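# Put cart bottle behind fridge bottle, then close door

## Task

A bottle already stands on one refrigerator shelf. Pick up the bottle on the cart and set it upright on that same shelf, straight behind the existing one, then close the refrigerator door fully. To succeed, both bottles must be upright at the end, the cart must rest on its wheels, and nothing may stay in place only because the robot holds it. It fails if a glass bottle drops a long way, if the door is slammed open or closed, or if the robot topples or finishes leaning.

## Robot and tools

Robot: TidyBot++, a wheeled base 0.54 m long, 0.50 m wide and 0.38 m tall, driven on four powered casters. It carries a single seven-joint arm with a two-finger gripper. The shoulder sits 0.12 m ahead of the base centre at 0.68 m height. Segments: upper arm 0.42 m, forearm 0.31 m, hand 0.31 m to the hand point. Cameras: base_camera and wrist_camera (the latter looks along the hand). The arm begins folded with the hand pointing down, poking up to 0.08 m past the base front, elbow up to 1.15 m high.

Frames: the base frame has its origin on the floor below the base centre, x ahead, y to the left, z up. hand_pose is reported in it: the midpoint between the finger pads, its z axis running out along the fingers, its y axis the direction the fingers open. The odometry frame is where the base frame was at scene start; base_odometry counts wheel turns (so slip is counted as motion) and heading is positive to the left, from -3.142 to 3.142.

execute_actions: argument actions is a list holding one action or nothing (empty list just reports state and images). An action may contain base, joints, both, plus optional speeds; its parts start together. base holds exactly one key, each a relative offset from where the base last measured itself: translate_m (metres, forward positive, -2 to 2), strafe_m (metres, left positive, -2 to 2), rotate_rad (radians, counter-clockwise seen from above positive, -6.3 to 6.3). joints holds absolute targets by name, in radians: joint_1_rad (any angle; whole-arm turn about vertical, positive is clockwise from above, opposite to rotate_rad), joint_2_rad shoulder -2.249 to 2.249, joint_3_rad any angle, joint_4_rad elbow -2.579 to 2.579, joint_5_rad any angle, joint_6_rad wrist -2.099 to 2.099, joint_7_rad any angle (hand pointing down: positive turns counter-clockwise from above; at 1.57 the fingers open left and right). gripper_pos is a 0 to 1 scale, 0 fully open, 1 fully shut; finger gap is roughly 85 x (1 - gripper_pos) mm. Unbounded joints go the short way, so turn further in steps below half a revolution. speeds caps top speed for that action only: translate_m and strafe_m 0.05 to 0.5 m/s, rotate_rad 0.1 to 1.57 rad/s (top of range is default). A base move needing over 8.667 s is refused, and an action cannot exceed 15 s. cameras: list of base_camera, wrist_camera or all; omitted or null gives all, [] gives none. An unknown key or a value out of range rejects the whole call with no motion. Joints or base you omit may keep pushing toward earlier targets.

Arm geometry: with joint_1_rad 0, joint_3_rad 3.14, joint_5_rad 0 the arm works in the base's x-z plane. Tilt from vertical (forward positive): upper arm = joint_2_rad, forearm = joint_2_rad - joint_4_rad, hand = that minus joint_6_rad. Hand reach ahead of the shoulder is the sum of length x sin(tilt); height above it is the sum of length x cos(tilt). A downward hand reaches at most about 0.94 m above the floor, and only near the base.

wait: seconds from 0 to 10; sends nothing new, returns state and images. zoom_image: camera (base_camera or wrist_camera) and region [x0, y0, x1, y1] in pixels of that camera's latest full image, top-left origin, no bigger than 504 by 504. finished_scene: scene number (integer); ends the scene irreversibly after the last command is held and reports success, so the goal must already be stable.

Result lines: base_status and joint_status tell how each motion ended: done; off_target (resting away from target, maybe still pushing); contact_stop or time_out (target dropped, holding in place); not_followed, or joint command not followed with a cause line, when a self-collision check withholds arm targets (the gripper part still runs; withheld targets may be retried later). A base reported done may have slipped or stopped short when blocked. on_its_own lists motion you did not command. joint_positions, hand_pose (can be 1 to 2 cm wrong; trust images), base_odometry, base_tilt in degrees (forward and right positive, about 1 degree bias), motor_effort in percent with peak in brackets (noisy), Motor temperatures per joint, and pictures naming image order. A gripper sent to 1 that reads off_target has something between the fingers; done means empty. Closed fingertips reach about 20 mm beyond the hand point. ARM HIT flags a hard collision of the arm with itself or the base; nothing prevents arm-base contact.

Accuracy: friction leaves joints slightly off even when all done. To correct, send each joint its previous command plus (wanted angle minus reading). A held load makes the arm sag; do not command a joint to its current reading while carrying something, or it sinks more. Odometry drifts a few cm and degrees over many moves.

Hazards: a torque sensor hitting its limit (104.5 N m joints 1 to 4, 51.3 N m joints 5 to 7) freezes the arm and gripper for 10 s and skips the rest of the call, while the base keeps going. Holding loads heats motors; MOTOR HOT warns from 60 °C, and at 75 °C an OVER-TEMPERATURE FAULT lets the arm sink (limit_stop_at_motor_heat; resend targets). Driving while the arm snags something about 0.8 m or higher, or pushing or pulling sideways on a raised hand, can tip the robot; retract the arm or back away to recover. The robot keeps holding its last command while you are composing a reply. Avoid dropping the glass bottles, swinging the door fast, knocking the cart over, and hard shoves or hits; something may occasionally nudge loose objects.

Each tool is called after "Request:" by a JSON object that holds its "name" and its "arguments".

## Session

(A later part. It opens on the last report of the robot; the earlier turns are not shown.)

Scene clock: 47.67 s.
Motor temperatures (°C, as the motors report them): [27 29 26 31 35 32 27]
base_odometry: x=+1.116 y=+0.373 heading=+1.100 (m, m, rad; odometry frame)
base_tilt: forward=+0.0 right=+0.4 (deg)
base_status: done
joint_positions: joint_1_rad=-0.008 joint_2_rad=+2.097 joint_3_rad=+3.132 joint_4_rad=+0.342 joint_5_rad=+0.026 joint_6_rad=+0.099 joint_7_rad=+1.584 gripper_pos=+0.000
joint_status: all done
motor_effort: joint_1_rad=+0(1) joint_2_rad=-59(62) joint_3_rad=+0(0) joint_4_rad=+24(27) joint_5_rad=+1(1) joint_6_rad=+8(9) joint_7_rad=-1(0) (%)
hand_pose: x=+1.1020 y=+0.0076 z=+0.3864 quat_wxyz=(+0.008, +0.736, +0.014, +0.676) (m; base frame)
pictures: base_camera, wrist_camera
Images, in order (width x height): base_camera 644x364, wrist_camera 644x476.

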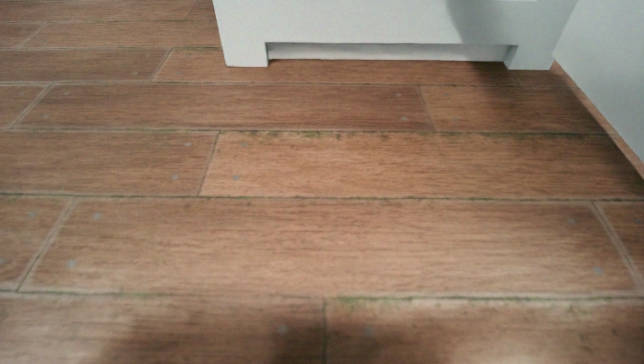

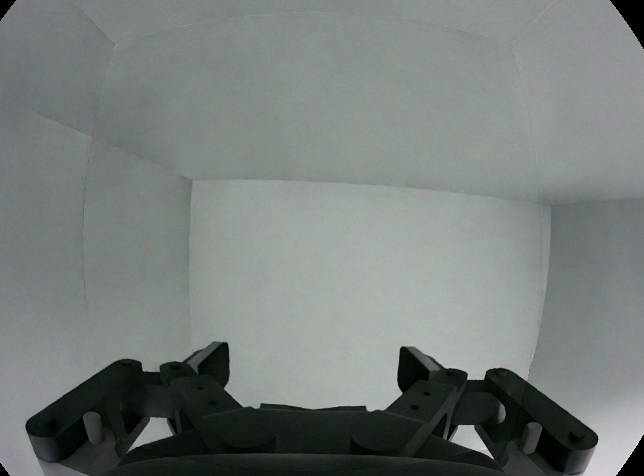

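Request:
{"name": "execute_actions", "arguments": {"actions": [{"base":{"translate_m":-0.47},"joints":{"joint_6_rad":-0.03},"speeds":{"translate_m":0.3}}]}}

Request:
{"name": "execute_actions", "arguments": {"actions": [{"joints":{"joint_2_rad":-0.3,"joint_4_rad":-2.4,"joint_6_rad":0.1,"gripper_pos":1}}]}}

Request:
{"name": "execute_actions", "arguments": {"actions": [{"base":{"strafe_m":-0.55}}]}}

Scene clock: 50.70 s.
Motor temperatures (°C, as the motors report them): [27 29 26 31 35 32 27]
base_odometry: x=+0.902 y=-0.046 heading=+1.100 (m, m, rad; odometry frame)
base_tilt: forward=+0.1 right=+0.3 (deg)
base_status: done
joint_positions: joint_1_rad=-0.008 joint_2_rad=+2.097 joint_3_rad=+3.132 joint_4_rad=+0.342 joint_5_rad=+0.026 joint_6_rad=-0.021 joint_7_rad=+1.584 gripper_pos=+0.000
joint_status: all done
motor_effort: joint_1_rad=+0(1) joint_2_rad=-59(61) joint_3_rad=+0(0) joint_4_rad=+25(26) joint_5_rad=+1(1) joint_6_rad=+8(9) joint_7_rad=+0(0) (%)
hand_pose: x=+1.0965 y=+0.0069 z=+0.3490 quat_wxyz=(+0.008, +0.776, +0.014, +0.631) (m; base frame)
pictures: base_camera, wrist_camera
Images, in order (width x height): base_camera 644x364, wrist_camera 644x476.

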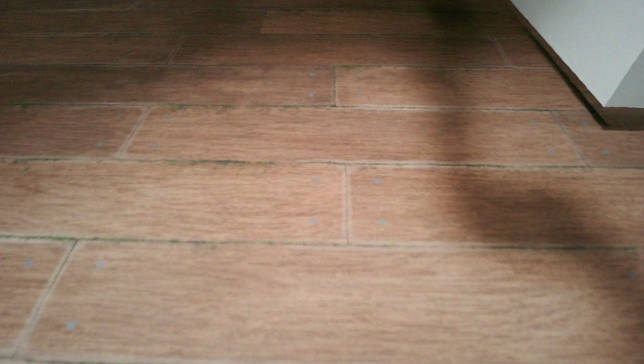

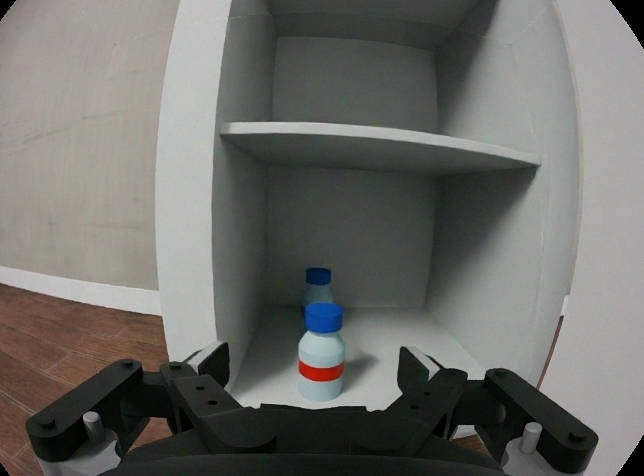

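Scene clock: 54.37 s.
Motor temperatures (°C, as the motors report them): [27 29 26 31 35 32 27]
base_odometry: x=+0.902 y=-0.046 heading=+1.100 (m, m, rad; odometry frame)
base_tilt: forward=+0.0 right=+0.4 (deg)
base_status: not commanded
joint_positions: joint_1_rad=-0.008 joint_2_rad=-0.293 joint_3_rad=+3.132 joint_4_rad=-2.384 joint_5_rad=+0.026 joint_6_rad=+0.080 joint_7_rad=+1.584 gripper_pos=+0.999
joint_status: all done
motor_effort: joint_1_rad=-1(1) joint_2_rad=-10(66) joint_3_rad=+1(0) joint_4_rad=+22(26) joint_5_rad=+1(1) joint_6_rad=+8(8) joint_7_rad=+0(0) (%)
hand_pose: x=+0.5517 y=+0.0097 z=+0.7958 quat_wxyz=(+0.006, +0.844, +0.025, +0.536) (m; base frame)
pictures: base_camera, wrist_camera
Images, in order (width x height): base_camera 644x364, wrist_camera 644x476.

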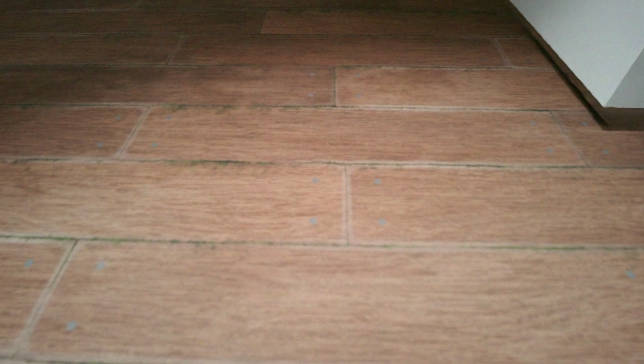

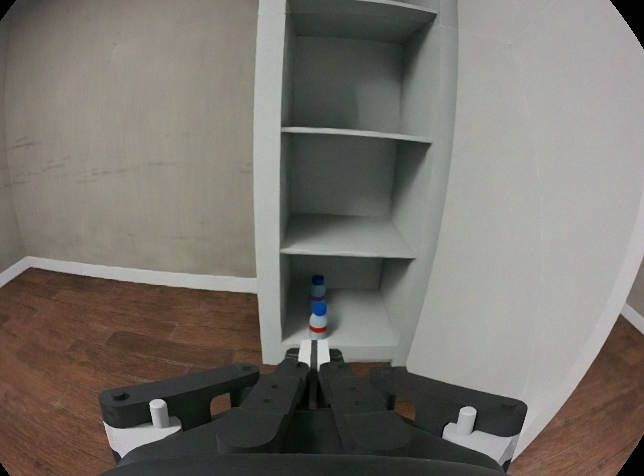

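Scene clock: 56.83 s.
Motor temperatures (°C, as the motors report them): [27 29 26 31 35 32 27]
base_odometry: x=+1.393 y=-0.296 heading=+1.099 (m, m, rad; odometry frame)
base_tilt: forward=+0.0 right=+0.4 (deg)
base_status: done
joint_positions: joint_1_rad=-0.008 joint_2_rad=-0.293 joint_3_rad=+3.132 joint_4_rad=-2.384 joint_5_rad=+0.026 joint_6_rad=+0.081 joint_7_rad=+1.584 gripper_pos=+0.999
joint_status: not commanded
motor_effort: joint_1_rad=-1(0) joint_2_rad=-10(10) joint_3_rad=+1(3) joint_4_rad=+22(22) joint_5_rad=+1(1) joint_6_rad=+8(7) joint_7_rad=+0(0) (%)
hand_pose: x=+0.5518 y=+0.0097 z=+0.7961 quat_wxyz=(+0.006, +0.844, +0.025, +0.536) (m; base frame)
pictures: base_camera, wrist_camera
Images, in order (width x height): base_camera 644x364, wrist_camera 644x476.

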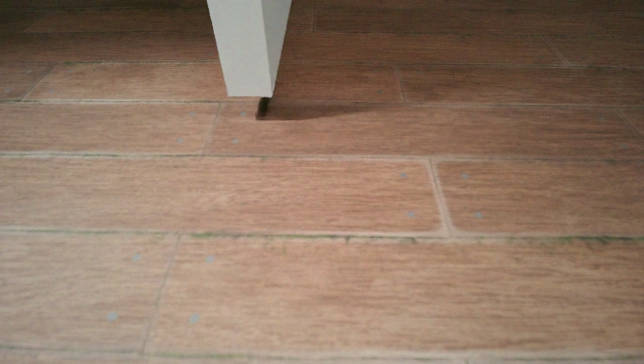

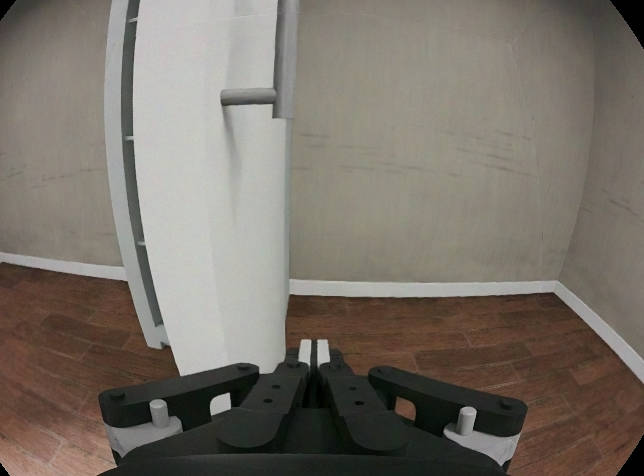

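Request:
{"name": "execute_actions", "arguments": {"actions": [{"base":{"strafe_m":-0.06},"joints":{"joint_2_rad":0.8,"joint_4_rad":-1.7,"joint_6_rad":0.85}}], "cameras": []}}

Request:
{"name": "execute_actions", "arguments": {"actions": [{"base":{"strafe_m":0.5},"speeds":{"strafe_m":0.1}}]}}

Request:
{"name": "execute_actions", "arguments": {"actions": [{"base":{"translate_m":0.18},"speeds":{"translate_m":0.06}}]}}

Scene clock: 59.67 s.
Motor temperatures (°C, as the motors report them): [27 29 26 31 35 32 27]
base_odometry: x=+1.446 y=-0.323 heading=+1.099 (m, m, rad; odometry frame)
base_tilt: forward=+0.1 right=+0.4 (deg)
base_status: done
joint_positions: joint_1_rad=-0.008 joint_2_rad=+0.798 joint_3_rad=+3.132 joint_4_rad=-1.722 joint_5_rad=+0.026 joint_6_rad=+0.830 joint_7_rad=+1.584 gripper_pos=+0.999
joint_status: all done
motor_effort: joint_1_rad=-1(2) joint_2_rad=-46(49) joint_3_rad=+0(2) joint_4_rad=+17(23) joint_5_rad=+1(1) joint_6_rad=+7(8) joint_7_rad=+0(0) (%)
hand_pose: x=+0.9122 y=+0.0188 z=+0.6834 quat_wxyz=(-0.004, +0.748, +0.021, +0.664) (m; base frame)
pictures: none
No camera images: the call's "cameras" was empty. Leave "cameras" out to get every camera's image.

Scene clock: 65.23 s.
Motor temperatures (°C, as the motors report them): [27 29 26 32 35 33 27]
base_odometry: x=+1.001 y=-0.096 heading=+1.099 (m, m, rad; odometry frame)
base_tilt: forward=+0.0 right=+0.3 (deg)
base_status: done
joint_positions: joint_1_rad=-0.002 joint_2_rad=+0.798 joint_3_rad=+3.137 joint_4_rad=-1.720 joint_5_rad=+0.019 joint_6_rad=+0.831 joint_7_rad=+1.584 gripper_pos=+0.999
joint_status: not commanded
motor_effort: joint_1_rad=-1(8) joint_2_rad=-46(47) joint_3_rad=+0(6) joint_4_rad=+17(20) joint_5_rad=+1(5) joint_6_rad=+8(8) joint_7_rad=-1(0) (%)
hand_pose: x=+0.9127 y=+0.0098 z=+0.6841 quat_wxyz=(+0.001, +0.747, +0.015, +0.665) (m; base frame)
pictures: base_camera, wrist_camera
Images, in order (width x height): base_camera 644x364, wrist_camera 644x476.

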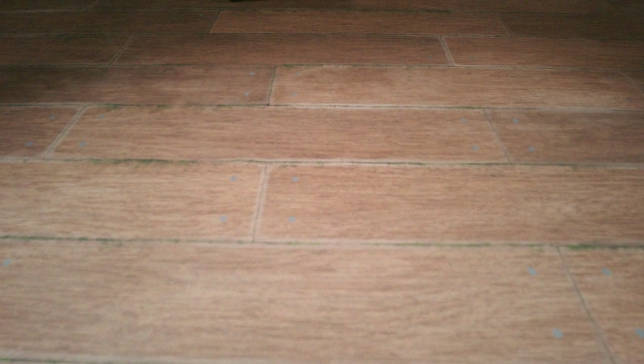

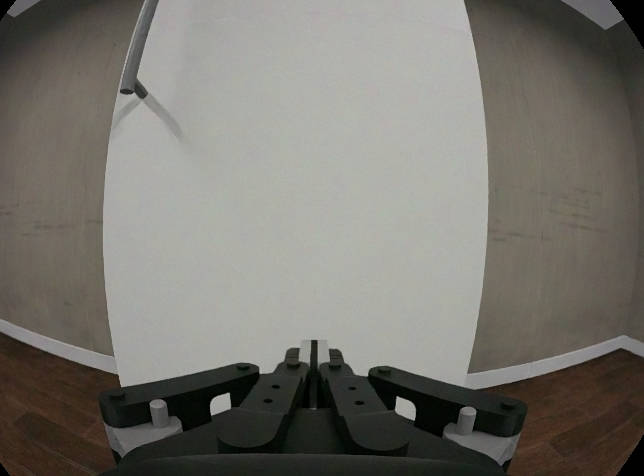

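Scene clock: 68.73 s.
Motor temperatures (°C, as the motors report them): [27 29 26 32 35 33 27]
base_odometry: x=+1.082 y=+0.065 heading=+1.099 (m, m, rad; odometry frame)
base_tilt: forward=+0.1 right=+0.4 (deg)
base_status: done
joint_positions: joint_1_rad=-0.002 joint_2_rad=+0.798 joint_3_rad=+3.137 joint_4_rad=-1.718 joint_5_rad=+0.019 joint_6_rad=+0.832 joint_7_rad=+1.584 gripper_pos=+0.999
joint_status: not commanded
motor_effort: joint_1_rad=-1(2) joint_2_rad=-46(48) joint_3_rad=+0(1) joint_4_rad=+17(19) joint_5_rad=+1(1) joint_6_rad=+8(8) joint_7_rad=-1(0) (%)
hand_pose: x=+0.9135 y=+0.0098 z=+0.6855 quat_wxyz=(+0.001, +0.746, +0.015, +0.666) (m; base frame)
pictures: base_camera, wrist_camera
Images, in order (width x height): base_camera 644x364, wrist_camera 644x476.

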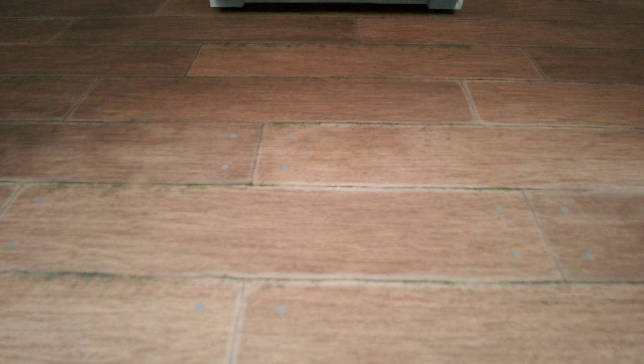

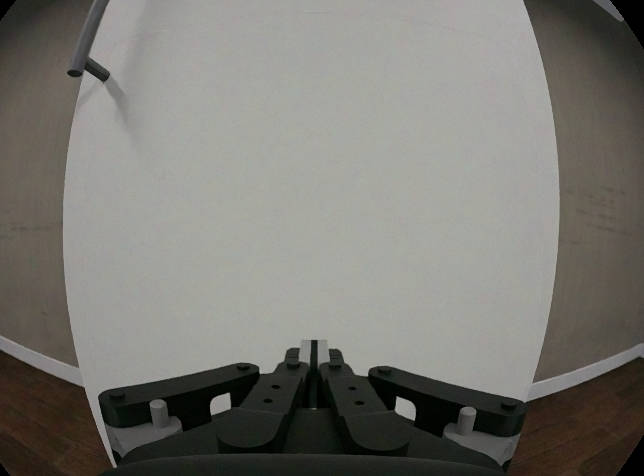

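It coasted shut; a light press to confirm.

Request:
{"name": "execute_actions", "arguments": {"actions": [{"base":{"translate_m":0.1},"speeds":{"translate_m":0.06}}]}}

Scene clock: 71.03 s.
Motor temperatures (°C, as the motors report them): [27 29 26 32 35 33 27]
base_odometry: x=+1.128 y=+0.154 heading=+1.100 (m, m, rad; odometry frame)
base_tilt: forward=+0.0 right=+0.4 (deg)
base_status: done
joint_positions: joint_1_rad=-0.002 joint_2_rad=+0.798 joint_3_rad=+3.137 joint_4_rad=-1.717 joint_5_rad=+0.019 joint_6_rad=+0.832 joint_7_rad=+1.584 gripper_pos=+0.999
joint_status: not commanded
motor_effort: joint_1_rad=-1(1) joint_2_rad=-46(48) joint_3_rad=+0(0) joint_4_rad=+17(18) joint_5_rad=+1(0) joint_6_rad=+8(8) joint_7_rad=+0(0) (%)
hand_pose: x=+0.9139 y=+0.0098 z=+0.6862 quat_wxyz=(+0.001, +0.745, +0.015, +0.666) (m; base frame)
pictures: base_camera, wrist_camera
Images, in order (width x height): base_camera 644x364, wrist_camera 644x476.

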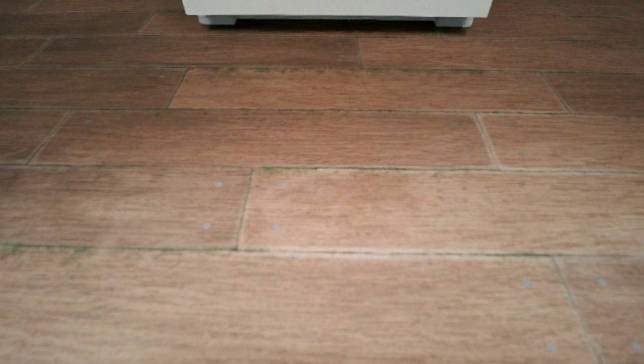

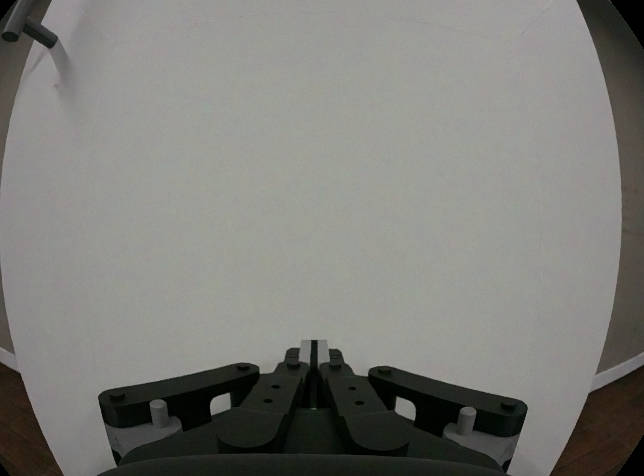

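Request:
{"name": "execute_actions", "arguments": {"actions": [{"base":{"translate_m":0.04},"speeds":{"translate_m":0.05}}], "cameras": ["base_camera"]}}

Request:
{"name": "execute_actions", "arguments": {"actions": [{"base":{"translate_m":-0.06}}], "cameras": ["base_camera"]}}

Request:
{"name": "finished_scene", "arguments": {"scene": 1}}

Scene clock: 72.93 s.
Motor temperatures (°C, as the motors report them): [27 29 26 32 35 33 27]
base_odometry: x=+1.145 y=+0.189 heading=+1.100 (m, m, rad; odometry frame)
base_tilt: forward=+0.0 right=+0.3 (deg)
base_status: done
joint_positions: joint_1_rad=-0.002 joint_2_rad=+0.772 joint_3_rad=+3.137 joint_4_rad=-1.763 joint_5_rad=+0.019 joint_6_rad=+0.838 joint_7_rad=+1.584 gripper_pos=+0.999
joint_status: not commanded
motor_effort: joint_1_rad=-1(2) joint_2_rad=-39(47) joint_3_rad=+1(1) joint_4_rad=+30(35) joint_5_rad=+0(0) joint_6_rad=+8(9) joint_7_rad=-1(0) (%)
hand_pose: x=+0.9005 y=+0.0099 z=+0.6860 quat_wxyz=(+0.000, +0.750, +0.015, +0.661) (m; base frame)
pictures: base_camera
Images, in order (width x height): base_camera 644x364.

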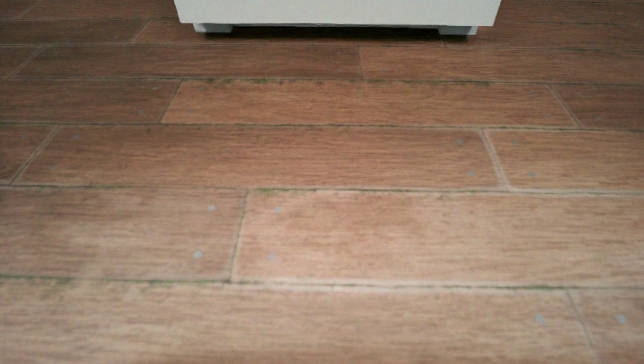

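Scene clock: 74.00 s.
Motor temperatures (°C, as the motors report them): [27 29 26 32 35 33 27]
base_odometry: x=+1.118 y=+0.136 heading=+1.100 (m, m, rad; odometry frame)
base_tilt: forward=+0.0 right=+0.3 (deg)
base_status: done
joint_positions: joint_1_rad=-0.002 joint_2_rad=+0.798 joint_3_rad=+3.137 joint_4_rad=-1.701 joint_5_rad=+0.019 joint_6_rad=+0.839 joint_7_rad=+1.584 gripper_pos=+0.999
joint_status: not commanded
motor_effort: joint_1_rad=+0(1) joint_2_rad=-47(48) joint_3_rad=+0(0) joint_4_rad=+18(29) joint_5_rad=+1(0) joint_6_rad=+8(9) joint_7_rad=-1(0) (%)
hand_pose: x=+0.9185 y=+0.0099 z=+0.6957 quat_wxyz=(+0.001, +0.738, +0.015, +0.675) (m; base frame)
pictures: base_camera
Images, in order (width x height): base_camera 644x364.

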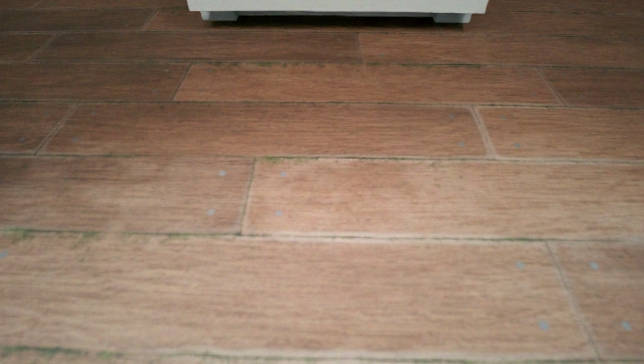

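The scene is finished: the task was done.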